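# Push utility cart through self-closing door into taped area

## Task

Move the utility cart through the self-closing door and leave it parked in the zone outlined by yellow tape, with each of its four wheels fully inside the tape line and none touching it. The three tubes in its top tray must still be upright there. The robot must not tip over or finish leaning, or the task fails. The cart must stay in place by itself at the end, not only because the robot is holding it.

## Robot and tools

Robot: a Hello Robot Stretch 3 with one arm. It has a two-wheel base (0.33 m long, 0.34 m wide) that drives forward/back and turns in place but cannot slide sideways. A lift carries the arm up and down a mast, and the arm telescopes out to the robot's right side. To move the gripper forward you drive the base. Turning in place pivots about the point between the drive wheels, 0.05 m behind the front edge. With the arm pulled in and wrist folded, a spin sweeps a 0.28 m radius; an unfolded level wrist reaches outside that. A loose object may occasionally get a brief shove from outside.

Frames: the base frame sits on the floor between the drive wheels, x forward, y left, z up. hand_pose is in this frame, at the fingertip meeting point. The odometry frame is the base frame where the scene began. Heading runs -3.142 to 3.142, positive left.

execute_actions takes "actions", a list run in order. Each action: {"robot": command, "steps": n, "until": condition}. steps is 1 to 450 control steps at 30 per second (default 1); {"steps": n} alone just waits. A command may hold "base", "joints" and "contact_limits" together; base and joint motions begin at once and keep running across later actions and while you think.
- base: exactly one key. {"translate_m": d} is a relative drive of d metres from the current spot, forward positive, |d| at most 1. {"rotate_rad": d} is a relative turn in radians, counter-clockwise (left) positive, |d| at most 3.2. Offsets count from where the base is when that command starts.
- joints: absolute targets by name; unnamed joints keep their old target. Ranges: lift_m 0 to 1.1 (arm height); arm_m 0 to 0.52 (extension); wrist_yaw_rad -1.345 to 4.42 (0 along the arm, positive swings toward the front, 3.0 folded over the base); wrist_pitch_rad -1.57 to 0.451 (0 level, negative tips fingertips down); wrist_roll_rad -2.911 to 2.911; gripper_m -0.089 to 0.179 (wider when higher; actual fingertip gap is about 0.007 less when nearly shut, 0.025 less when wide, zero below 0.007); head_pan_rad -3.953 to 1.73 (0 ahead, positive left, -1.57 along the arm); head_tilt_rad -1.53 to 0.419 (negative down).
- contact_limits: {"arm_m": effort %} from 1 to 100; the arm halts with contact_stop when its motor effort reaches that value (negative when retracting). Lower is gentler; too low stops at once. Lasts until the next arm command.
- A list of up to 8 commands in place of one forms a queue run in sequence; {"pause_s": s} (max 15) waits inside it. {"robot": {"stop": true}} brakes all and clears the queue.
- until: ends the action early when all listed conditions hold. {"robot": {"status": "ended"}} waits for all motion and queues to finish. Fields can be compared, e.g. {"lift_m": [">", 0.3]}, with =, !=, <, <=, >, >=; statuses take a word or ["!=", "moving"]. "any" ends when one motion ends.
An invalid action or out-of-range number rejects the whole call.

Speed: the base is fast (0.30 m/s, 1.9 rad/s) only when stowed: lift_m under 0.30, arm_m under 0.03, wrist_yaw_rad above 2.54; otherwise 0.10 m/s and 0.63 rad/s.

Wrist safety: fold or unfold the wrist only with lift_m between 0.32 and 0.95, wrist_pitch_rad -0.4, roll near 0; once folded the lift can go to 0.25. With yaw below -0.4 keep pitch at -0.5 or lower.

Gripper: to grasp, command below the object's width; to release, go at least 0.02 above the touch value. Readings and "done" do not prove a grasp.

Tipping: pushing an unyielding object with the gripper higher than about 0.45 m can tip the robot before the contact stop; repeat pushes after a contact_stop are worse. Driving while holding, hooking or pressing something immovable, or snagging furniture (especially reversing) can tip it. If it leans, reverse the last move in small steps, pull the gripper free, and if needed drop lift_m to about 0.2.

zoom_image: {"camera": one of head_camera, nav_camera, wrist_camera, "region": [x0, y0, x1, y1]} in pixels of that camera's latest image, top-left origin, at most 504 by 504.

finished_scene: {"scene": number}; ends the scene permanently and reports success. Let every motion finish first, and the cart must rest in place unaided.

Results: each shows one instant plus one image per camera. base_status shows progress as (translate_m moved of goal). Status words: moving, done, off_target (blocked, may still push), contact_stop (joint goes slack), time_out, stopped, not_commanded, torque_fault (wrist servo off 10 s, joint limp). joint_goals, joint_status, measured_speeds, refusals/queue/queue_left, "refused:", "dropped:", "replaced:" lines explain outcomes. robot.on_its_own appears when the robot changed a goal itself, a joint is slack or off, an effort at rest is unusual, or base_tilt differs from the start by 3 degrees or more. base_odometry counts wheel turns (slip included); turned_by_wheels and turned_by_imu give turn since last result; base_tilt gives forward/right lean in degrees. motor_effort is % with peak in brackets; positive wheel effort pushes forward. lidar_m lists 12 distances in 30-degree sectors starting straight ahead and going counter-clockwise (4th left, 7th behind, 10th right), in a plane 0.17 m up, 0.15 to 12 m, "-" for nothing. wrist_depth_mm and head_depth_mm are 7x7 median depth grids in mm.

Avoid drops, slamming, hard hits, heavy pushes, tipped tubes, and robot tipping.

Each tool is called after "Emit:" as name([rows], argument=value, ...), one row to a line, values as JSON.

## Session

Emit:
execute_actions([
  {"robot":{"joints":{"lift_m":0.26,"head_tilt_rad":-0.6}},"steps":100,"until":{"robot":{"status":"ended"}}},
])

Scene clock: 3.33 s.
robot.base_odometry: x=+0.000 y=+0.000 heading=+0.000 (m, m, rad; robot's odometry frame)
robot.turned_by_wheels: +0.000 (rad since the last result)
robot.turned_by_imu: +0.000 (rad since the last result)
robot.base_tilt: forward=+1.6 right=+0.5 (deg)
robot.lidar_m: 1.56 1.48 1.09 0.77 0.74 0.75 1.01 1.03 1.06 1.41 1.46 1.46
robot.head_depth_mm: 1895 2161 2470 2215 1750 1437 1220 / 1753 1965 2254 2219 1747 1452 1228 / 1644 1819 2068 2164 1737 1439 1236 / 1527 1676 1873 2055 1755 1448 1236 / 1435 1572 1742 1954 1769 1445 1238 / 1345 1468 1613 1813 1762 1450 1239 / 1273 1387 1511 1676 1743 1446 1238
robot.base_status: not_commanded
robot.joint_positions: lift_m=+0.260 arm_m=-0.001 wrist_yaw_rad=+3.137 wrist_pitch_rad=-0.379 wrist_roll_rad=-0.005 gripper_m=+0.037 head_pan_rad=-0.008 head_tilt_rad=-0.592
robot.joint_goals: lift_m=+0.260 arm_m=-0.001 wrist_yaw_rad=+3.137 wrist_pitch_rad=-0.379 wrist_roll_rad=-0.005 gripper_m=+0.037 head_pan_rad=-0.008 head_tilt_rad=-0.600
robot.joint_status: lift_m=done arm_m=not_commanded wrist_yaw_rad=not_commanded wrist_pitch_rad=not_commanded wrist_roll_rad=not_commanded gripper_m=not_commanded head_pan_rad=not_commanded head_tilt_rad=done
robot.measured_speeds: translate_m=+0.000 rotate_rad=+0.000 lift_m=+0.000 arm_m=+0.000 wrist_yaw_rad=+0.000 wrist_pitch_rad=+0.000 wrist_roll_rad=+0.000 head_pan_rad=+0.000 head_tilt_rad=+0.000
robot: refusals=0 queue=done queue_left=0
robot.motor_effort: left_wheel=+1(1) right_wheel=+0(0) lift_m=+23(28) arm_m=-1(1) wrist_yaw_rad=+2(2) wrist_pitch_rad=+7(7) wrist_roll_rad=+0(0) gripper_m=+0(0) head_pan_rad=+0(0) head_tilt_rad=-3(27) (%)
robot.hand_pose: x=-0.0201 y=+0.0848 z=+0.2820 quat_wxyz=(+0.135, +0.693, +0.132, +0.696) (m; robot's base frame)
robot.wrist_depth_mm: 545 600 - 769 939 - - / 577 637 - 823 - - - / 605 678 - 924 - - - / 636 715 - 798 808 807 808 / 623 633 632 636 637 632 631 / 525 517 544 520 522 512 512 / 437 - - - 428 441 436
pictures: head_camera (sideways: a quarter turn clockwise sets it upright), nav_camera (sideways: a quarter turn counterclockwise sets it upright), wrist_camera
camera_calibration (this result's frames):
head_camera: T_world_to_cam=[[-0.585314, 0.0514591, -0.809172, 1.08005], [0.0573856, 0.99811, 0.0219648, -0.032747], [0.808773, -0.0335785, -0.587161, 0.720398], [0, 0, 0, 1]] pos_world=[0.0514099, 0.00129655, 1.29766]
nav_camera: T_world_to_cam=[[0.516082, -0.0411828, 0.855549, -1.0768], [-0.0479102, -0.998668, -0.0191718, 0.0793019], [0.855199, -0.0310953, -0.517367, 0.63213], [0, 0, 0, 1]] pos_world=[0.018918, 0.0545069, 1.24982]
wrist_camera: T_world_to_cam=[[0.999627, 0.0271568, -0.00275451, 0.0224331], [0.0112402, -0.501491, -0.86509, 0.327484], [-0.0248744, 0.864736, -0.50161, 0.231777], [0, 0, 0, 1]] pos_world=[-0.0203404, -0.036805, 0.399627]
Images, in order (width x height): head_camera 896x504, nav_camera 672x504, wrist_camera 644x364.

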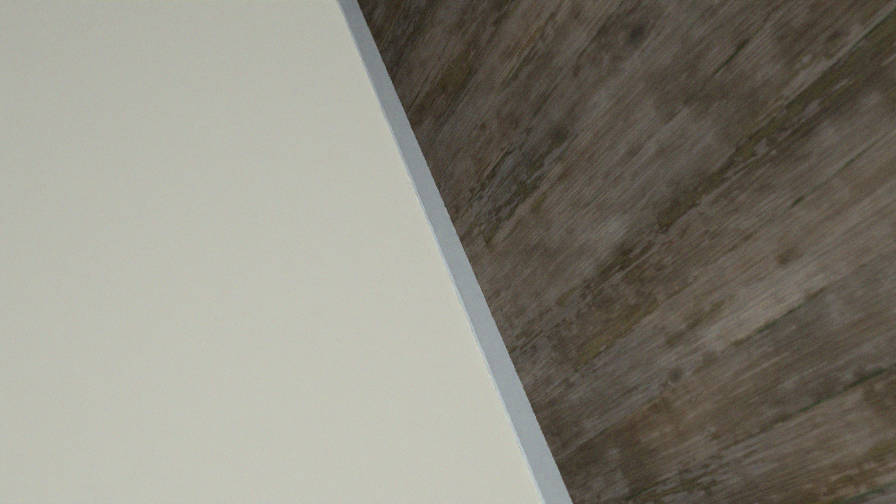

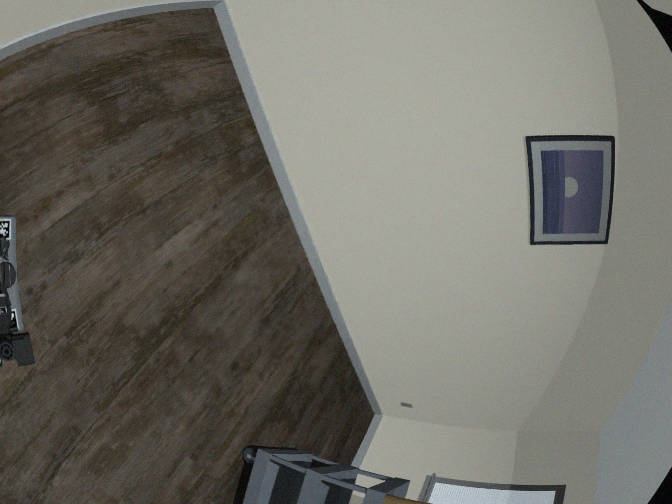

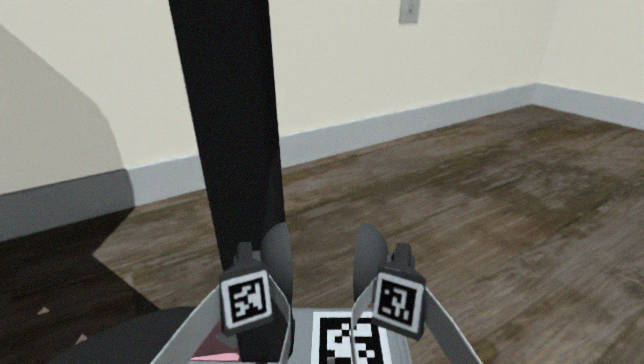

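Emit:
execute_actions([
  {"robot":[{"base":{"rotate_rad":-1.41}},{"base":{"translate_m":1},"joints":{"head_tilt_rad":-0.85}}],"steps":450,"until":{"robot":{"status":"ended"}}},
])

Scene clock: 11.53 s.
robot.base_odometry: x=+0.160 y=-0.987 heading=-1.410 (m, m, rad; robot's odometry frame)
robot.turned_by_wheels: -1.410 (rad since the last result)
robot.turned_by_imu: -1.397 (rad since the last result)
robot.base_tilt: forward=+1.5 right=+0.5 (deg)
robot.lidar_m: 1.18 0.76 0.76 0.85 1.88 2.03 1.67 1.65 0.82 0.65 0.64 0.70
robot.head_depth_mm: 917 992 1092 1210 1358 1246 1129 / 1041 1153 1282 1453 1448 1272 1131 / 1221 1381 1576 1640 1442 1269 1128 / 1320 1535 1823 1663 1449 1259 1123 / 1625 1960 1985 1685 1443 1269 1127 / 1915 2161 2006 1664 1442 1265 1129 / 1809 2075 2010 1681 1440 1262 1125
robot.base_status: done (translate_m +1.0000 of +1.0000)
robot.joint_positions: lift_m=+0.260 arm_m=-0.001 wrist_yaw_rad=+3.137 wrist_pitch_rad=-0.379 wrist_roll_rad=-0.005 gripper_m=+0.037 head_pan_rad=-0.008 head_tilt_rad=-0.840
robot.joint_goals: lift_m=+0.260 arm_m=-0.001 wrist_yaw_rad=+3.137 wrist_pitch_rad=-0.379 wrist_roll_rad=-0.005 gripper_m=+0.037 head_pan_rad=-0.008 head_tilt_rad=-0.850
robot.joint_status: lift_m=done arm_m=not_commanded wrist_yaw_rad=not_commanded wrist_pitch_rad=not_commanded wrist_roll_rad=not_commanded gripper_m=not_commanded head_pan_rad=not_commanded head_tilt_rad=done
robot.measured_speeds: translate_m=+0.000 rotate_rad=+0.000 lift_m=+0.000 arm_m=+0.000 wrist_yaw_rad=+0.000 wrist_pitch_rad=+0.000 wrist_roll_rad=+0.000 head_pan_rad=+0.000 head_tilt_rad=+0.000
robot: refusals=0 queue=done queue_left=0
robot.motor_effort: left_wheel=+3(12) right_wheel=-4(9) lift_m=+24(24) arm_m=-2(1) wrist_yaw_rad=+0(1) wrist_pitch_rad=+7(7) wrist_roll_rad=+0(0) gripper_m=+0(0) head_pan_rad=+0(0) head_tilt_rad=-4(19) (%)
robot.hand_pose: x=-0.0201 y=+0.0848 z=+0.2820 quat_wxyz=(+0.135, +0.693, +0.132, +0.696) (m; robot's base frame)
robot.wrist_depth_mm: - - - - - - - / - - - - - - 964 / - - - - 986 769 637 / 816 812 - 806 811 791 815 / 640 639 622 638 632 621 622 / 523 523 540 525 525 516 512 / 439 - - - 421 435 430
pictures: head_camera (sideways: a quarter turn clockwise sets it upright), nav_camera (sideways: a quarter turn counterclockwise sets it upright), wrist_camera
camera_calibration (this result's frames):
head_camera: T_world_to_cam=[[-0.765993, 0.0528361, -0.640674, 0.861553], [0.0612403, 0.998082, 0.00909214, -0.0160068], [0.639925, -0.0322705, -0.767759, 0.956327], [0, 0, 0, 1]] pos_world=[0.0489458, 0.00131616, 1.28635]
nav_camera: T_world_to_cam=[[0.710262, -0.0426645, 0.702643, -0.878663], [-0.0513693, -0.998642, -0.00871113, 0.0656999], [0.702061, -0.0299071, -0.711489, 0.88559], [0, 0, 0, 1]] pos_world=[0.00571803, 0.0546084, 1.24805]
wrist_camera: T_world_to_cam=[[0.999627, 0.0271566, -0.00275428, 0.0224334], [0.0112403, -0.501491, -0.86509, 0.327462], [-0.0248742, 0.864737, -0.501609, 0.231781], [0, 0, 0, 1]] pos_world=[-0.0203404, -0.0368199, 0.399609]
Images, in order (width x height): head_camera 896x504, nav_camera 672x504, wrist_camera 644x364.

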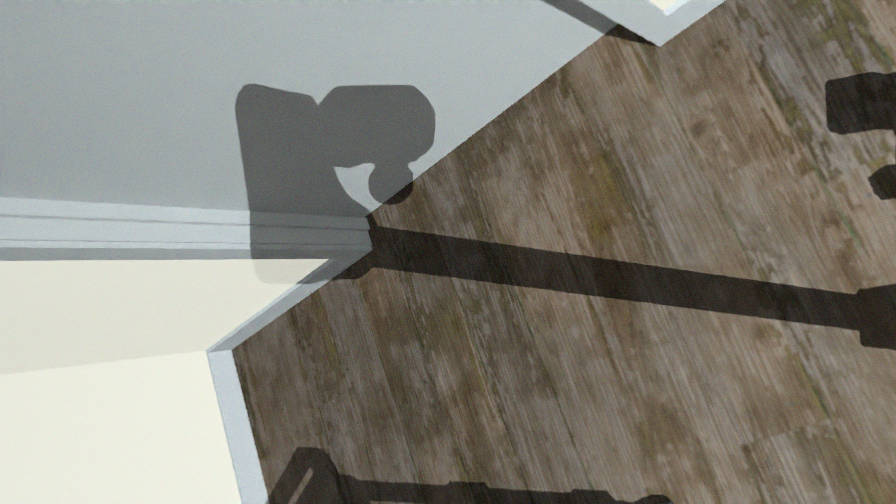

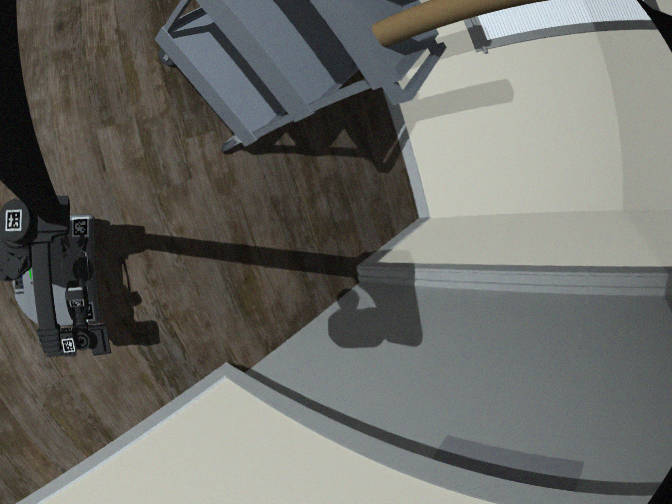

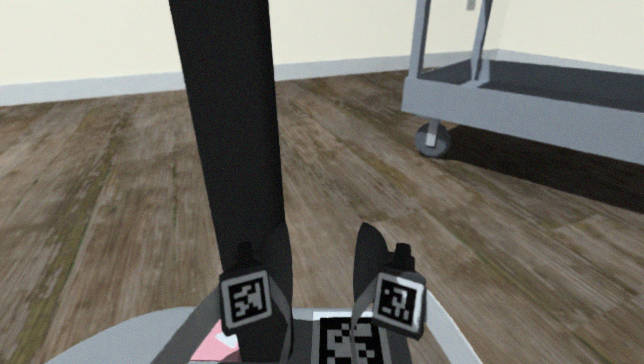

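Emit:
execute_actions([
  {"robot":[{"base":{"translate_m":0.69}},{"base":{"rotate_rad":2.03}},{"joints":{"lift_m":0.33,"head_tilt_rad":-1.1}},{"joints":{"wrist_yaw_rad":1.57,"wrist_pitch_rad":0,"gripper_m":0.13}},{"joints":{"lift_m":0.22}}],"steps":450,"until":{"robot":{"status":"ended"}}},
])

Scene clock: 24.20 s.
robot.base_odometry: x=+0.271 y=-1.668 heading=+0.620 (m, m, rad; robot's odometry frame)
robot.turned_by_wheels: +2.030 (rad since the last result)
robot.turned_by_imu: +2.025 (rad since the last result)
robot.base_tilt: forward=+1.5 right=+0.5 (deg)
robot.lidar_m: 0.50 2.27 2.34 1.16 0.48 0.46 0.46 0.49 0.70 1.46 1.55 0.45
robot.head_depth_mm: 716 637 872 1279 1310 1196 1108 / 742 668 641 1176 1294 1196 1131 / 755 652 993 1060 1275 1197 - / 740 1087 1282 1376 1294 1193 - / 1866 1658 1529 1412 1287 1188 - / 1956 1752 1546 1415 1288 1185 1113 / 1972 1726 1553 1408 1286 1190 1102
robot.base_status: done (rotate_rad +2.0299 of +2.0300)
robot.joint_positions: lift_m=+0.220 arm_m=-0.001 wrist_yaw_rad=+1.572 wrist_pitch_rad=-0.020 wrist_roll_rad=-0.005 gripper_m=+0.130 head_pan_rad=-0.008 head_tilt_rad=-1.086
robot.joint_goals: lift_m=+0.220 arm_m=-0.001 wrist_yaw_rad=+1.570 wrist_pitch_rad=+0.000 wrist_roll_rad=-0.005 gripper_m=+0.130 head_pan_rad=-0.008 head_tilt_rad=-1.100
robot.joint_status: lift_m=done arm_m=not_commanded wrist_yaw_rad=done wrist_pitch_rad=done wrist_roll_rad=not_commanded gripper_m=done head_pan_rad=not_commanded head_tilt_rad=done
robot.measured_speeds: translate_m=+0.000 rotate_rad=+0.000 lift_m=+0.000 arm_m=+0.000 wrist_yaw_rad=+0.000 wrist_pitch_rad=+0.000 wrist_roll_rad=+0.000 head_pan_rad=+0.000 head_tilt_rad=+0.000
robot: refusals=0 queue=done queue_left=0
robot.motor_effort: left_wheel=-2(11) right_wheel=+3(13) lift_m=+24(42) arm_m=-2(2) wrist_yaw_rad=-1(3) wrist_pitch_rad=+9(9) wrist_roll_rad=+0(0) gripper_m=+0(81) head_pan_rad=+0(0) head_tilt_rad=-5(20) (%)
robot.hand_pose: x=+0.2343 y=-0.1441 z=+0.3298 quat_wxyz=(+0.506, +0.504, -0.493, +0.497) (m; robot's base frame)
robot.wrist_depth_mm: - - - 354 354 401 474 / - - - 406 374 410 466 / - - - - - - - / - - - - - - - / - - - 676 813 679 - / 865 - 880 444 410 - 746 / 669 608 639 404 409 583 630
pictures: head_camera (sideways: a quarter turn clockwise sets it upright), nav_camera (sideways: a quarter turn counterclockwise sets it upright), wrist_camera
camera_calibration (this result's frames):
head_camera: T_world_to_cam=[[-0.898962, 0.0538608, -0.434703, 0.59404], [0.0618462, 0.998077, -0.00423316, 0.0013384], [0.433639, -0.0306902, -0.900564, 1.13021], [0, 0, 0, 1]] pos_world=[0.0438313, 0.0013552, 1.27607]
nav_camera: T_world_to_cam=[[0.860006, -0.0438177, 0.5084, -0.626498], [-0.0521799, -0.998635, 0.00219735, 0.0515021], [0.50761, -0.028418, -0.861118, 1.08132], [0, 0, 0, 1]] pos_world=[-0.00741136, 0.0547092, 1.24955]
wrist_camera: T_world_to_cam=[[0.0325801, -0.999431, 0.00868997, -0.15071], [-0.165946, -0.0139831, -0.986036, 0.402896], [0.985597, 0.0306831, -0.166307, -0.00749057], [0, 0, 0, 1]] pos_world=[0.0791517, -0.144761, 0.397334]
Images, in order (width x height): head_camera 896x504, nav_camera 672x504, wrist_camera 644x364.

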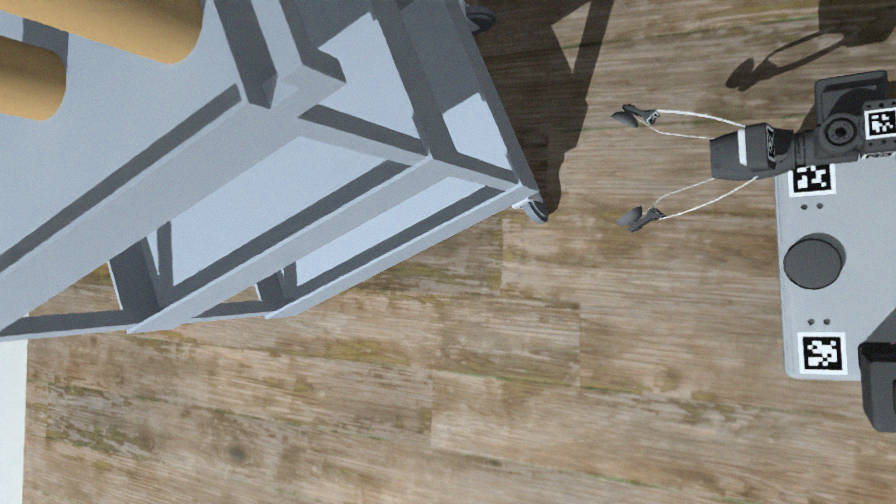

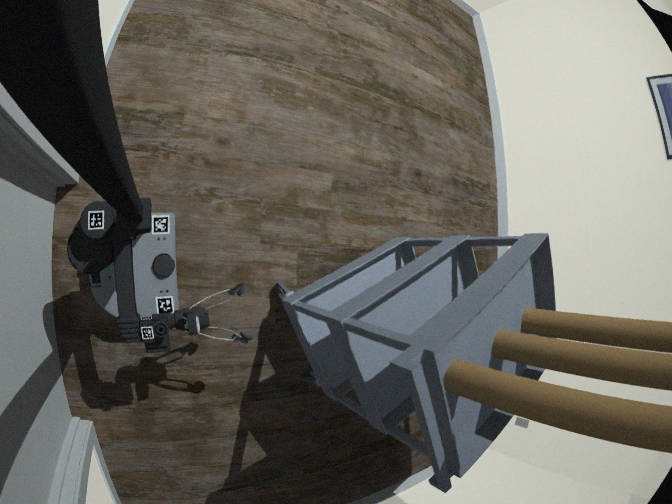

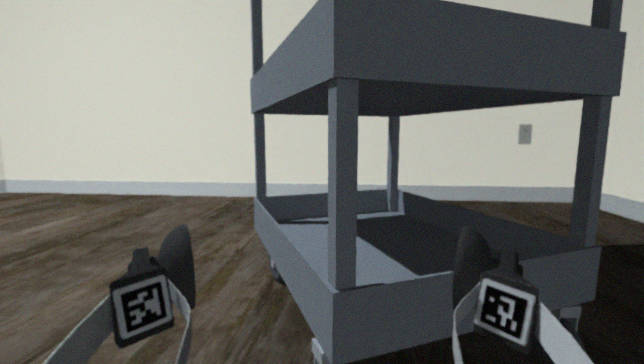

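Emit:
execute_actions([
  {"robot":[{"joints":{"arm_m":0.385,"head_pan_rad":-0.7}},{"base":{"translate_m":0.25}}],"steps":450,"until":{"robot":{"status":"ended"}}},
])

Scene clock: 33.17 s.
robot.base_odometry: x=+0.474 y=-1.523 heading=+0.620 (m, m, rad; robot's odometry frame)
robot.turned_by_wheels: +0.000 (rad since the last result)
robot.turned_by_imu: +0.000 (rad since the last result)
robot.base_tilt: forward=+1.5 right=+0.5 (deg)
robot.lidar_m: 0.35 2.01 2.32 1.92 0.83 0.67 0.71 0.75 0.95 1.48 0.27 0.23
robot.head_depth_mm: 1648 669 1580 1454 1282 1204 1101 / 1718 669 538 1417 1286 1191 - / 715 664 605 477 1282 1199 - / 381 469 577 503 850 1189 - / 368 463 577 544 846 1182 1125 / 738 651 592 560 1152 1189 1101 / 523 625 591 868 1251 1181 1093
robot.base_status: done (translate_m +0.2500 of +0.2500)
robot.joint_positions: lift_m=+0.220 arm_m=+0.385 wrist_yaw_rad=+1.570 wrist_pitch_rad=-0.020 wrist_roll_rad=-0.005 gripper_m=+0.130 head_pan_rad=-0.693 head_tilt_rad=-1.087
robot.joint_goals: lift_m=+0.220 arm_m=+0.385 wrist_yaw_rad=+1.570 wrist_pitch_rad=+0.000 wrist_roll_rad=-0.005 gripper_m=+0.130 head_pan_rad=-0.700 head_tilt_rad=-1.100
robot.joint_status: lift_m=done arm_m=done wrist_yaw_rad=done wrist_pitch_rad=done wrist_roll_rad=not_commanded gripper_m=done head_pan_rad=done head_tilt_rad=done
robot.measured_speeds: translate_m=+0.000 rotate_rad=+0.000 lift_m=+0.000 arm_m=+0.000 wrist_yaw_rad=+0.000 wrist_pitch_rad=+0.000 wrist_roll_rad=+0.000 head_pan_rad=+0.000 head_tilt_rad=+0.000
robot: refusals=0 queue=done queue_left=0
robot.motor_effort: left_wheel=-2(4) right_wheel=+3(8) lift_m=+23(24) arm_m=+2(4) wrist_yaw_rad=+0(2) wrist_pitch_rad=+9(9) wrist_roll_rad=+0(0) gripper_m=+0(0) head_pan_rad=-4(50) head_tilt_rad=-5(5) (%)
robot.hand_pose: x=+0.2343 y=-0.5298 z=+0.3298 quat_wxyz=(+0.507, +0.504, -0.493, +0.496) (m; robot's base frame)
robot.wrist_depth_mm: 181 196 208 224 - - - / 332 335 340 265 - - - / - - - - - - - / - - - - - - - / 682 739 767 595 - - - / 533 - 534 407 855 - 836 / 412 374 399 294 641 614 630
pictures: head_camera (sideways: a quarter turn clockwise sets it upright), nav_camera (sideways: a quarter turn counterclockwise sets it upright), wrist_camera
camera_calibration (this result's frames):
head_camera: T_world_to_cam=[[-0.661955, 0.610842, -0.434383, 0.592177], [0.679664, 0.733512, -0.00425247, -0.00240516], [0.316027, -0.298049, -0.900718, 1.13113], [0, 0, 0, 1]] pos_world=[0.0361604, -0.0228291, 1.27605]
nav_camera: T_world_to_cam=[[0.638175, -0.578424, 0.508093, -0.624745], [-0.672535, -0.740062, 0.00221322, 0.0552656], [0.37474, -0.343123, -0.861299, 1.08237], [0, 0, 0, 1]] pos_world=[0.030257, 0.0509177, 1.24955]
wrist_camera: T_world_to_cam=[[0.030625, -0.999493, 0.0086899, -0.535802], [-0.165973, -0.0136584, -0.986036, 0.397681], [0.985655, 0.0287551, -0.166307, 0.00330978], [0, 0, 0, 1]] pos_world=[0.0791509, -0.530194, 0.397334]
Images, in order (width x height): head_camera 896x504, nav_camera 672x504, wrist_camera 644x364.

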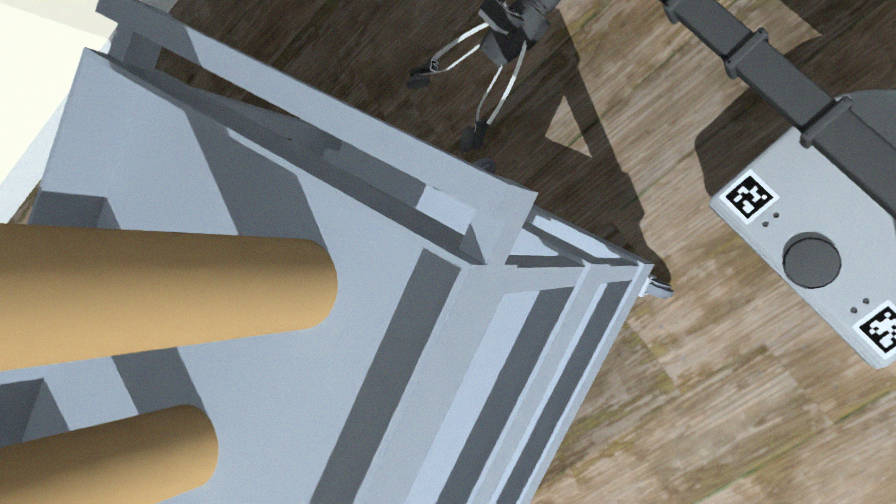

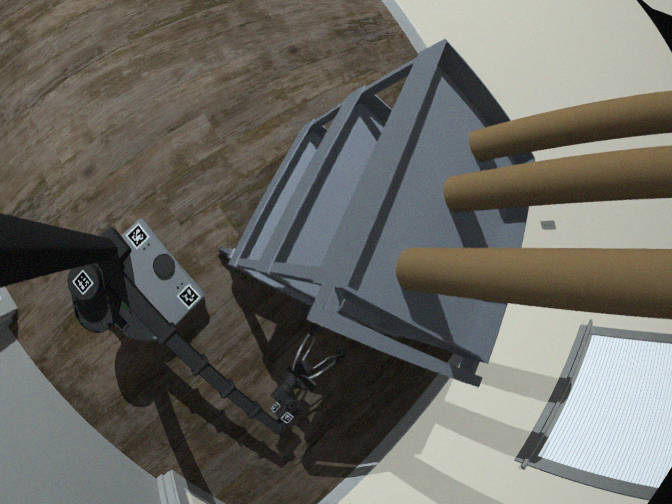

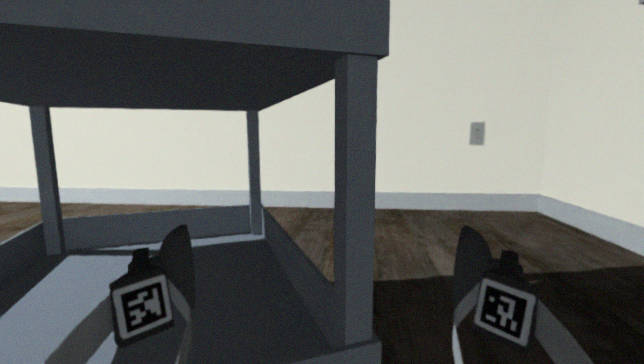

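Emit:
execute_actions([
  {"robot":[{"base":{"translate_m":0.11},"joints":{"arm_m":0.405}},{"joints":{"gripper_m":-0.04}},{"base":{"translate_m":-0.15}},{"base":{"translate_m":-0.13},"joints":{"arm_m":0.3}},{"base":{"translate_m":-0.13},"joints":{"arm_m":0.2}},{"base":{"translate_m":-0.13},"joints":{"arm_m":0.1}}],"steps":450,"until":{"robot":{"status":"ended"}}},
])

Scene clock: 48.33 s.
robot.base_odometry: x=+0.124 y=-1.773 heading=+0.620 (m, m, rad; robot's odometry frame)
robot.turned_by_wheels: +0.000 (rad since the last result)
robot.turned_by_imu: -0.003 (rad since the last result)
robot.base_tilt: forward=+1.5 right=+0.4 (deg)
robot.lidar_m: 0.38 2.46 2.35 0.61 0.37 0.28 0.28 0.30 0.43 1.07 0.36 0.35
robot.head_depth_mm: 1650 1724 1573 1425 1296 1210 1106 / 1844 1760 1574 1414 1293 1171 - / 1955 1748 1576 1420 1311 1185 - / 1938 686 549 833 1245 1190 - / 751 664 545 879 1181 1185 1122 / 751 663 594 868 1166 1185 1099 / 659 660 590 866 1147 1191 1096
robot.base_status: done (translate_m -0.1300 of -0.1300)
robot.joint_positions: lift_m=+0.220 arm_m=+0.100 wrist_yaw_rad=+1.568 wrist_pitch_rad=-0.020 wrist_roll_rad=-0.005 gripper_m=-0.024 head_pan_rad=-0.693 head_tilt_rad=-1.087
robot.joint_goals: lift_m=+0.220 arm_m=+0.100 wrist_yaw_rad=+1.570 wrist_pitch_rad=+0.000 wrist_roll_rad=-0.005 gripper_m=-0.025 head_pan_rad=-0.700 head_tilt_rad=-1.100
robot.joint_status: lift_m=done arm_m=done wrist_yaw_rad=done wrist_pitch_rad=done wrist_roll_rad=not_commanded gripper_m=done head_pan_rad=done head_tilt_rad=done
robot.measured_speeds: translate_m=+0.000 rotate_rad=+0.000 lift_m=+0.000 arm_m=+0.000 wrist_yaw_rad=+0.000 wrist_pitch_rad=+0.000 wrist_roll_rad=+0.000 head_pan_rad=+0.000 head_tilt_rad=+0.000
robot: refusals=0 queue=done queue_left=0
robot.on_its_own: gripper_m is held at -0.025, not at your -0.040, by its stall guard, which is not easing now
robot.motor_effort: left_wheel=-2(14) right_wheel=+3(28) lift_m=+24(24) arm_m=-4(6) wrist_yaw_rad=+3(37) wrist_pitch_rad=+9(10) wrist_roll_rad=+0(0) gripper_m=-10(100) head_pan_rad=-4(5) head_tilt_rad=-5(5) (%)
robot.hand_pose: x=+0.2343 y=-0.2460 z=+0.3298 quat_wxyz=(+0.507, +0.503, -0.494, +0.496) (m; robot's base frame)
robot.wrist_depth_mm: - 292 219 178 225 597 - / - 338 336 188 336 529 - / - - - 192 - - - / - - - 196 - - - / - - 686 204 754 - - / 862 474 535 - 530 738 865 / 646 369 379 209 365 623 631
pictures: head_camera (sideways: a quarter turn clockwise sets it upright), nav_camera (sideways: a quarter turn counterclockwise sets it upright), wrist_camera
camera_calibration (this result's frames):
head_camera: T_world_to_cam=[[-0.661943, 0.610945, -0.434254, 0.592009], [0.679734, 0.733446, -0.00426022, -0.0023955], [0.315899, -0.297997, -0.90078, 1.13121], [0, 0, 0, 1]] pos_world=[0.0361554, -0.0228296, 1.27605]
nav_camera: T_world_to_cam=[[0.638175, -0.578532, 0.50797, -0.624585], [-0.672606, -0.739997, 0.00221958, 0.0552578], [0.374612, -0.34308, -0.861372, 1.08247], [0, 0, 0, 1]] pos_world=[0.0302562, 0.0509202, 1.24955]
wrist_camera: T_world_to_cam=[[0.0283457, -0.99956, 0.00868569, -0.251625], [-0.16613, -0.0132791, -0.986015, 0.401619], [0.985696, 0.0265063, -0.166433, -0.00537784], [0, 0, 0, 1]] pos_world=[0.0791542, -0.246039, 0.397293]
Images, in order (width x height): head_camera 896x504, nav_camera 672x504, wrist_camera 644x364.

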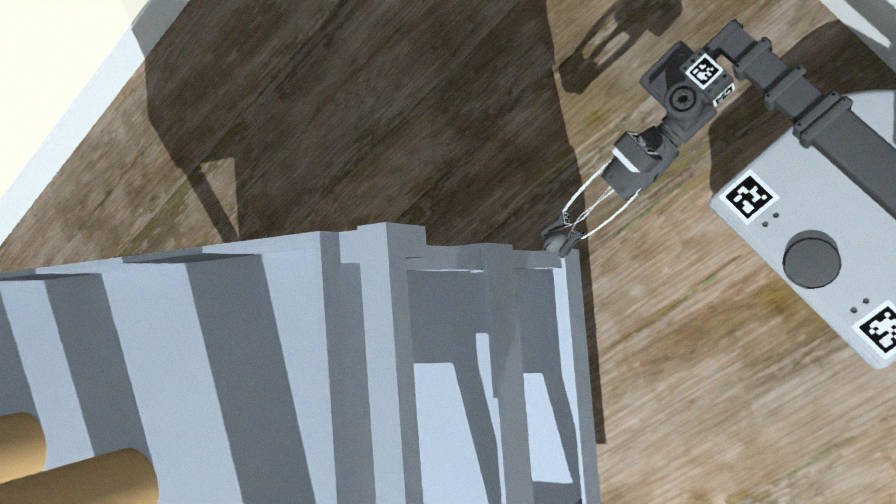

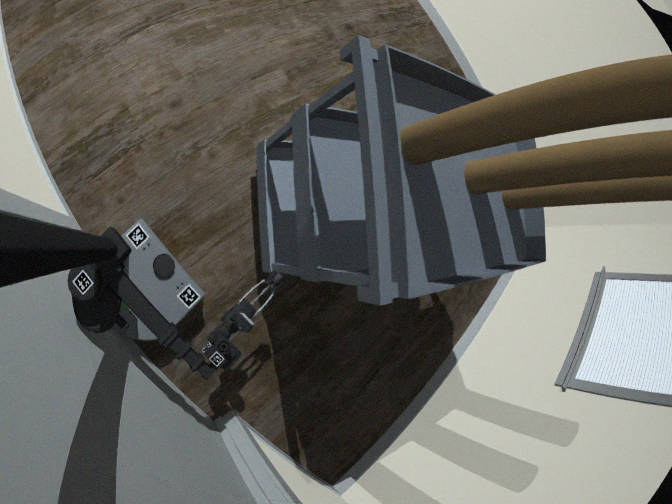

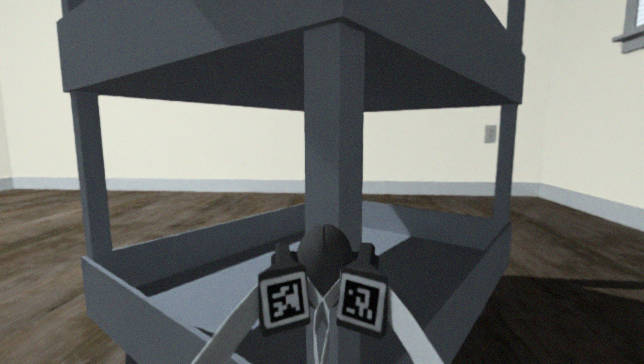

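Slipped; regrip deeper.

Emit:
execute_actions([
  {"robot":[{"joints":{"gripper_m":0.1}},{"base":{"translate_m":0.095}},{"joints":{"gripper_m":-0.04}},{"base":{"translate_m":-0.8},"joints":{"arm_m":0.01}}],"steps":450,"until":{"robot":{"status":"ended"}}},
  {"steps":60,"until":{"robot":{"status":"ended"}}},
])

Scene clock: 63.67 s.
robot.base_odometry: x=-0.449 y=-2.183 heading=+0.620 (m, m, rad; robot's odometry frame)
robot.turned_by_wheels: +0.000 (rad since the last result)
robot.turned_by_imu: -0.007 (rad since the last result)
robot.base_tilt: forward=+1.5 right=+0.5 (deg)
robot.lidar_m: 0.29 0.51 0.59 2.03 2.30 1.77 0.31 0.24 0.24 0.26 0.38 0.23
robot.head_depth_mm: 554 574 596 623 650 682 718 / 714 777 814 860 918 912 - / 1843 1695 1279 1357 1277 1217 - / 750 662 602 871 1260 1184 - / 725 663 594 537 751 1187 1124 / 708 648 591 527 822 1188 1100 / 538 627 591 496 1103 1183 1096
robot.base_status: done (translate_m -0.8000 of -0.8000)
robot.joint_positions: lift_m=+0.220 arm_m=+0.010 wrist_yaw_rad=+1.575 wrist_pitch_rad=-0.019 wrist_roll_rad=-0.005 gripper_m=-0.020 head_pan_rad=-0.695 head_tilt_rad=-1.089
robot.joint_goals: lift_m=+0.220 arm_m=+0.010 wrist_yaw_rad=+1.570 wrist_pitch_rad=+0.000 wrist_roll_rad=-0.005 gripper_m=-0.021 head_pan_rad=-0.700 head_tilt_rad=-1.100
robot.joint_status: lift_m=done arm_m=done wrist_yaw_rad=done wrist_pitch_rad=done wrist_roll_rad=not_commanded gripper_m=done head_pan_rad=done head_tilt_rad=done
robot.measured_speeds: translate_m=+0.000 rotate_rad=+0.000 lift_m=+0.000 arm_m=+0.000 wrist_yaw_rad=+0.000 wrist_pitch_rad=+0.000 wrist_roll_rad=+0.000 head_pan_rad=+0.000 head_tilt_rad=+0.000
robot: refusals=0 queue=done queue_left=0
robot.on_its_own: gripper_m is held at -0.021, not at your -0.040, by its stall guard, which is not easing now
robot.motor_effort: left_wheel=+0(32) right_wheel=-6(34) lift_m=+25(25) arm_m=-3(5) wrist_yaw_rad=-4(26) wrist_pitch_rad=+9(10) wrist_roll_rad=+0(0) gripper_m=-21(99) head_pan_rad=-4(4) head_tilt_rad=-4(5) (%)
robot.hand_pose: x=+0.2344 y=-0.1542 z=+0.3301 quat_wxyz=(+0.505, +0.504, -0.493, +0.498) (m; robot's base frame)
robot.wrist_depth_mm: - 311 176 112 175 186 252 / - 408 332 115 333 334 328 / - - - 118 - - - / - - - 121 - - - / - - - 122 759 672 566 / 829 529 538 124 555 528 484 / 597 608 376 129 379 395 385
pictures: head_camera (sideways: a quarter turn clockwise sets it upright), nav_camera (sideways: a quarter turn counterclockwise sets it upright), wrist_camera
camera_calibration (this result's frames):
head_camera: T_world_to_cam=[[-0.661868, 0.612612, -0.432015, 0.589092], [0.680809, 0.732448, -0.00439498, -0.00222663], [0.313736, -0.297028, -0.901856, 1.13262], [0, 0, 0, 1]] pos_world=[0.0360721, -0.0228328, 1.27595]
nav_camera: T_world_to_cam=[[0.638288, -0.580282, 0.505828, -0.621795], [-0.673694, -0.739007, 0.0023303, 0.0551203], [0.372458, -0.34226, -0.862631, 1.08412], [0, 0, 0, 1]] pos_world=[0.0302314, 0.0509677, 1.24958]
wrist_camera: T_world_to_cam=[[0.0350683, -0.999347, 0.00870855, -0.161391], [-0.164818, -0.0143778, -0.986219, 0.402701], [0.9857, 0.0331497, -0.165215, -0.00718034], [0, 0, 0, 1]] pos_world=[0.0791099, -0.155258, 0.397371]
Images, in order (width x height): head_camera 896x504, nav_camera 672x504, wrist_camera 644x364.

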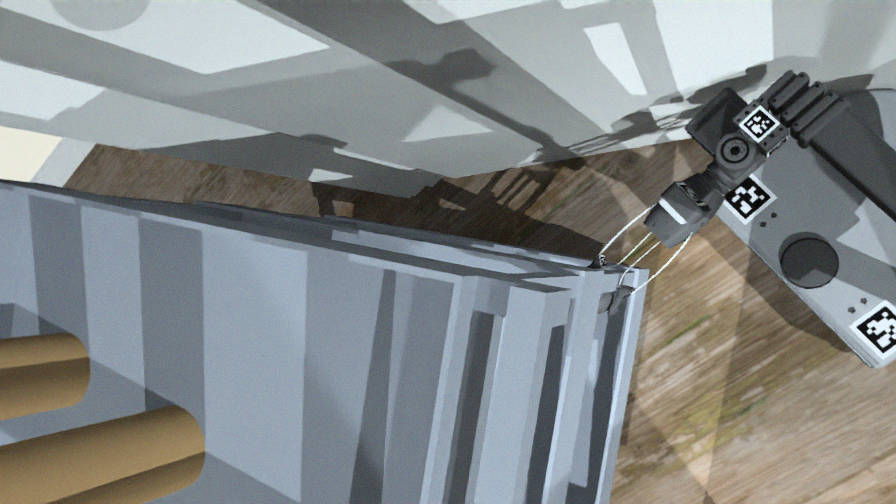

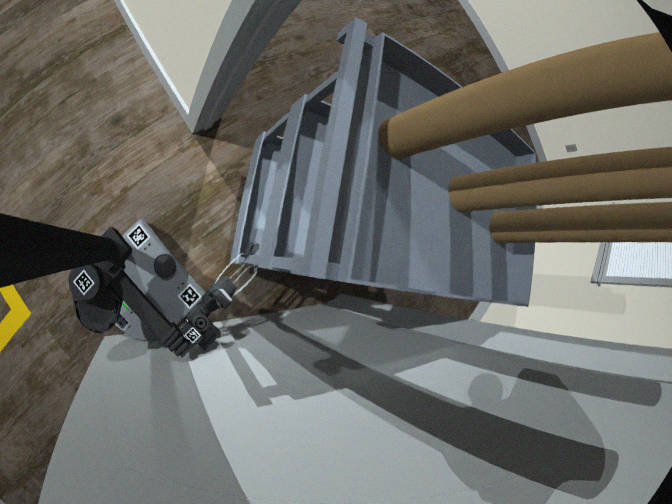

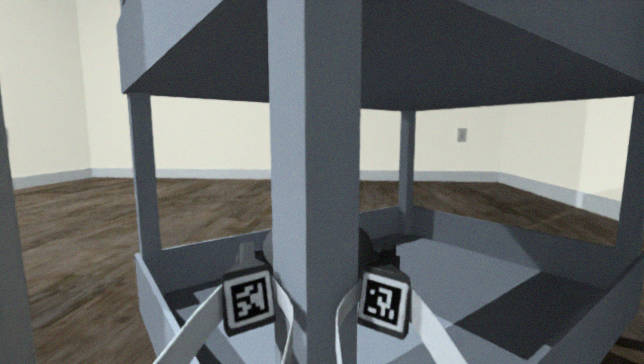

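Emit:
execute_actions([
  {"robot":[{"base":{"rotate_rad":-0.15}},{"base":{"translate_m":-0.12}},{"base":{"rotate_rad":-0.15}},{"base":{"translate_m":-0.25},"joints":{"head_pan_rad":0.6,"head_tilt_rad":-1.4}}],"steps":450,"until":{"robot":{"status":"ended"}}},
])

Scene clock: 73.07 s.
robot.base_odometry: x=-0.793 y=-2.316 heading=+0.320 (m, m, rad; robot's odometry frame)
robot.turned_by_wheels: -0.300 (rad since the last result)
robot.turned_by_imu: -0.301 (rad since the last result)
robot.base_tilt: forward=+1.6 right=+0.5 (deg)
robot.lidar_m: 0.23 0.29 0.88 1.58 2.29 1.56 1.37 1.37 1.60 0.23 0.25 0.23
robot.head_depth_mm: 395 512 470 417 859 616 1173 / 494 504 431 804 1098 994 1169 / 530 465 767 1135 1250 1188 1163 / 507 450 1070 1275 1247 - 1162 / 462 1337 1319 1270 - - 1159 / 1101 1347 1301 1266 - - 1152 / 1190 1345 1303 1263 1233 1180 1155
robot.base_status: done (translate_m -0.2500 of -0.2500)
robot.joint_positions: lift_m=+0.220 arm_m=+0.010 wrist_yaw_rad=+1.606 wrist_pitch_rad=-0.019 wrist_roll_rad=-0.005 gripper_m=-0.020 head_pan_rad=+0.593 head_tilt_rad=-1.384
robot.joint_goals: lift_m=+0.220 arm_m=+0.010 wrist_yaw_rad=+1.619 wrist_pitch_rad=+0.000 wrist_roll_rad=-0.005 gripper_m=-0.021 head_pan_rad=+0.600 head_tilt_rad=-1.400
robot.joint_status: lift_m=done arm_m=done wrist_yaw_rad=done wrist_pitch_rad=done wrist_roll_rad=not_commanded gripper_m=done head_pan_rad=done head_tilt_rad=done
robot.measured_speeds: translate_m=+0.000 rotate_rad=+0.000 lift_m=+0.000 arm_m=+0.000 wrist_yaw_rad=+0.000 wrist_pitch_rad=+0.000 wrist_roll_rad=+0.000 head_pan_rad=+0.000 head_tilt_rad=+0.000
robot: refusals=0 queue=done queue_left=0
robot.on_its_own: wrist_yaw_rad is held at +1.619, not at your +1.570, by its stall guard, which is not easing now; gripper_m is held at -0.021, not at your -0.040, by its stall guard, which is not easing now; wrist_yaw_rad is at rest, and its effort (+15) is outside its rest range (-12 to +12)
robot.motor_effort: left_wheel=+2(11) right_wheel=-6(31) lift_m=+25(25) arm_m=+1(4) wrist_yaw_rad=+15(36) wrist_pitch_rad=+9(10) wrist_roll_rad=+0(0) gripper_m=-23(23) head_pan_rad=+4(60) head_tilt_rad=-6(22) (%)
robot.hand_pose: x=+0.2342 y=-0.1459 z=+0.3301 quat_wxyz=(+0.498, +0.512, -0.485, +0.505) (m; robot's base frame)
robot.wrist_depth_mm: 174 175 175 112 194 339 168 / 328 332 334 114 332 333 166 / 685 - - 116 - 327 165 / 665 - - 119 - 321 164 / 673 - 728 121 671 315 161 / 436 498 532 123 558 308 159 / 396 394 379 128 383 299 158
pictures: head_camera (sideways: a quarter turn clockwise sets it upright), nav_camera (sideways: a quarter turn counterclockwise sets it upright), wrist_camera
camera_calibration (this result's frames):
head_camera: T_world_to_cam=[[-0.84477, -0.513091, -0.151993, 0.225538], [-0.516397, 0.856117, -0.0199292, 0.0252954], [0.140349, 0.0616531, -0.988181, 1.2457], [0, 0, 0, 1]] pos_world=[0.0287565, 0.0172639, 1.26576]
nav_camera: T_world_to_cam=[[0.826292, 0.512382, 0.233893, -0.268771], [0.523838, -0.851683, 0.0151482, 0.0311312], [0.206965, 0.110005, -0.972144, 1.22734], [0, 0, 0, 1]] pos_world=[-0.0482412, 0.0292126, 1.25555]
wrist_camera: T_world_to_cam=[[0.0662127, -0.997767, 0.00871643, -0.160121], [-0.164155, -0.0195092, -0.986242, 0.401933], [0.98421, 0.0638708, -0.16508, -0.00251742], [0, 0, 0, 1]] pos_world=[0.0790591, -0.151762, 0.397383]
Images, in order (width x height): head_camera 896x504, nav_camera 672x504, wrist_camera 644x364.

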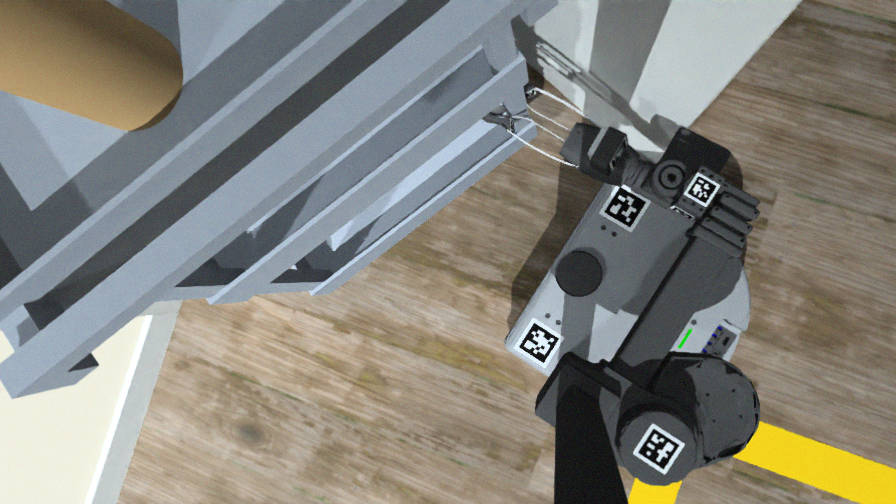

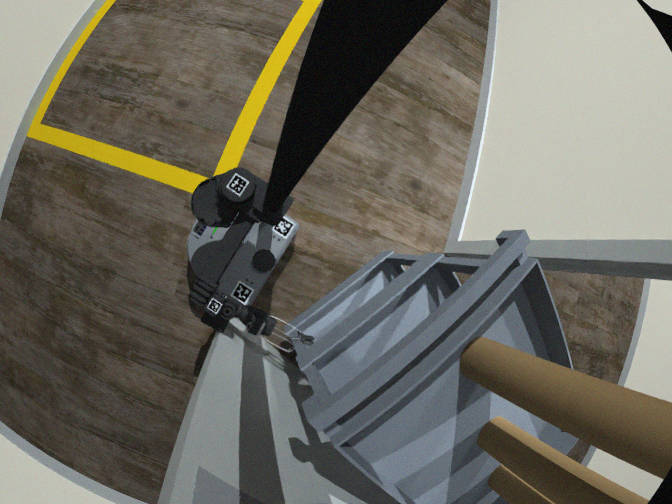

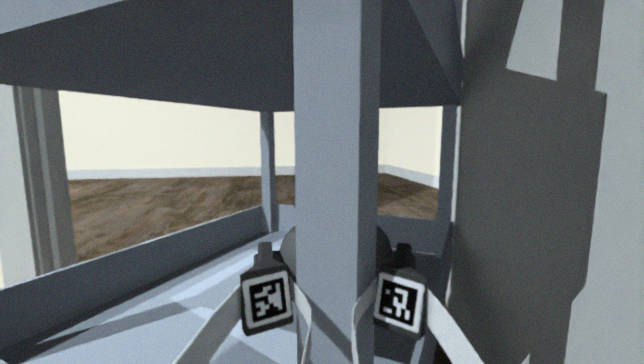

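Emit:
execute_actions([
  {"robot":[{"base":{"translate_m":-0.15}},{"base":{"rotate_rad":-0.15}},{"base":{"translate_m":-0.2}},{"base":{"rotate_rad":-0.15}},{"base":{"translate_m":-0.3},"joints":{"head_pan_rad":0}}],"steps":450,"until":{"robot":{"status":"ended"}}},
])

Scene clock: 85.53 s.
robot.base_odometry: x=-1.433 y=-2.403 heading=+0.021 (m, m, rad; robot's odometry frame)
robot.turned_by_wheels: -0.300 (rad since the last result)
robot.turned_by_imu: -0.302 (rad since the last result)
robot.base_tilt: forward=+1.6 right=+0.5 (deg)
robot.lidar_m: 0.18 0.19 0.25 1.88 2.04 1.12 0.81 0.78 0.80 1.09 1.73 0.19
robot.head_depth_mm: 1427 1388 1328 1287 1241 1210 1174 / 517 498 448 1277 1253 1206 1166 / 530 514 499 1259 - 1192 1164 / 530 511 495 1105 1247 - 1160 / 527 508 494 1043 1241 - 1150 / 525 508 492 1109 1230 - 1153 / 522 426 487 803 1226 1191 1152
robot.base_status: done (translate_m -0.3000 of -0.3000)
robot.joint_positions: lift_m=+0.220 arm_m=+0.010 wrist_yaw_rad=+1.722 wrist_pitch_rad=-0.019 wrist_roll_rad=-0.005 gripper_m=-0.020 head_pan_rad=+0.007 head_tilt_rad=-1.384
robot.joint_goals: lift_m=+0.220 arm_m=+0.010 wrist_yaw_rad=+1.731 wrist_pitch_rad=+0.000 wrist_roll_rad=-0.005 gripper_m=-0.021 head_pan_rad=+0.000 head_tilt_rad=-1.400
robot.joint_status: lift_m=done arm_m=done wrist_yaw_rad=done wrist_pitch_rad=done wrist_roll_rad=not_commanded gripper_m=done head_pan_rad=done head_tilt_rad=done
robot.measured_speeds: translate_m=+0.000 rotate_rad=+0.000 lift_m=+0.000 arm_m=+0.000 wrist_yaw_rad=+0.000 wrist_pitch_rad=+0.000 wrist_roll_rad=+0.000 head_pan_rad=+0.000 head_tilt_rad=+0.000
robot: refusals=0 queue=done queue_left=0
robot.on_its_own: wrist_yaw_rad is held at +1.731, not at your +1.570, by its stall guard, which is not easing now; gripper_m is held at -0.021, not at your -0.040, by its stall guard, which is not easing now
robot.motor_effort: left_wheel=+2(12) right_wheel=-6(28) lift_m=+25(25) arm_m=+1(1) wrist_yaw_rad=+9(58) wrist_pitch_rad=+8(9) wrist_roll_rad=+0(0) gripper_m=-19(22) head_pan_rad=-5(48) head_tilt_rad=-6(6) (%)
robot.hand_pose: x=+0.2315 y=-0.1162 z=+0.3301 quat_wxyz=(+0.467, +0.539, -0.454, +0.534) (m; robot's base frame)
robot.wrist_depth_mm: 174 174 175 114 - - - / 330 329 334 116 - - - / - - - 118 - - - / - - - 121 - - - / - 693 752 123 - - - / 471 543 558 126 888 867 831 / 396 399 384 128 604 642 624
pictures: head_camera (sideways: a quarter turn clockwise sets it upright), nav_camera (sideways: a quarter turn counterclockwise sets it upright), wrist_camera
camera_calibration (this result's frames):
head_camera: T_world_to_cam=[[-0.987589, 0.0399248, -0.151901, 0.226289], [0.0434464, 0.998857, -0.0199339, 0.0218865], [0.150932, -0.026286, -0.988195, 1.24566], [0, 0, 0, 1]] pos_world=[0.034521, 0.0018473, 1.26576]
nav_camera: T_world_to_cam=[[0.971812, -0.0302932, 0.233803, -0.269541], [-0.0347947, -0.99928, 0.0151521, 0.0345338], [0.233176, -0.0228601, -0.972166, 1.22721], [0, 0, 0, 1]] pos_world=[-0.0230113, 0.0543979, 1.25555]
wrist_camera: T_world_to_cam=[[0.181784, -0.9833, 0.00865766, -0.155379], [-0.160565, -0.0383677, -0.986279, 0.399105], [0.970141, 0.1779, -0.164858, 0.0147503], [0, 0, 0, 1]] pos_world=[0.0780177, -0.140096, 0.397406]
Images, in order (width x height): head_camera 896x504, nav_camera 672x504, wrist_camera 644x364.

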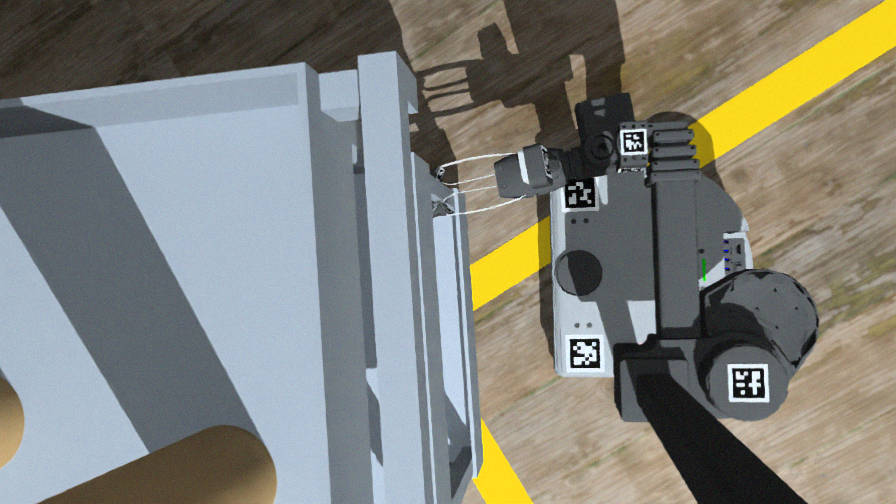

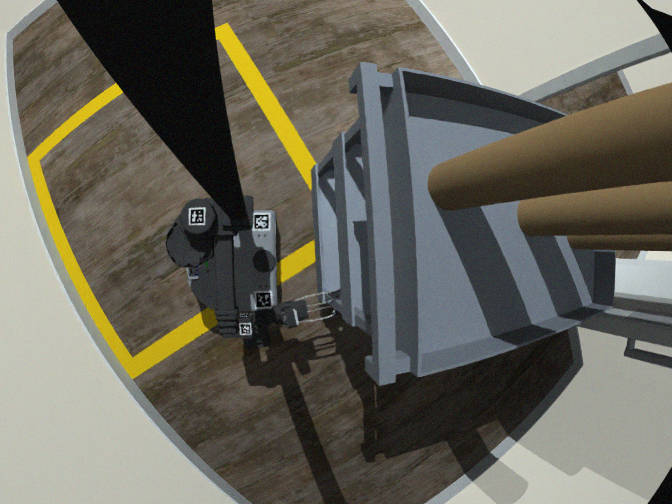

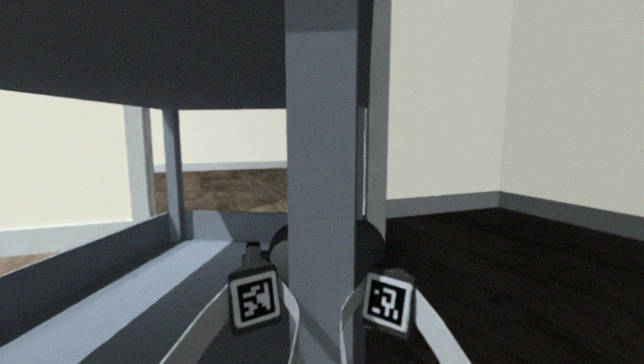

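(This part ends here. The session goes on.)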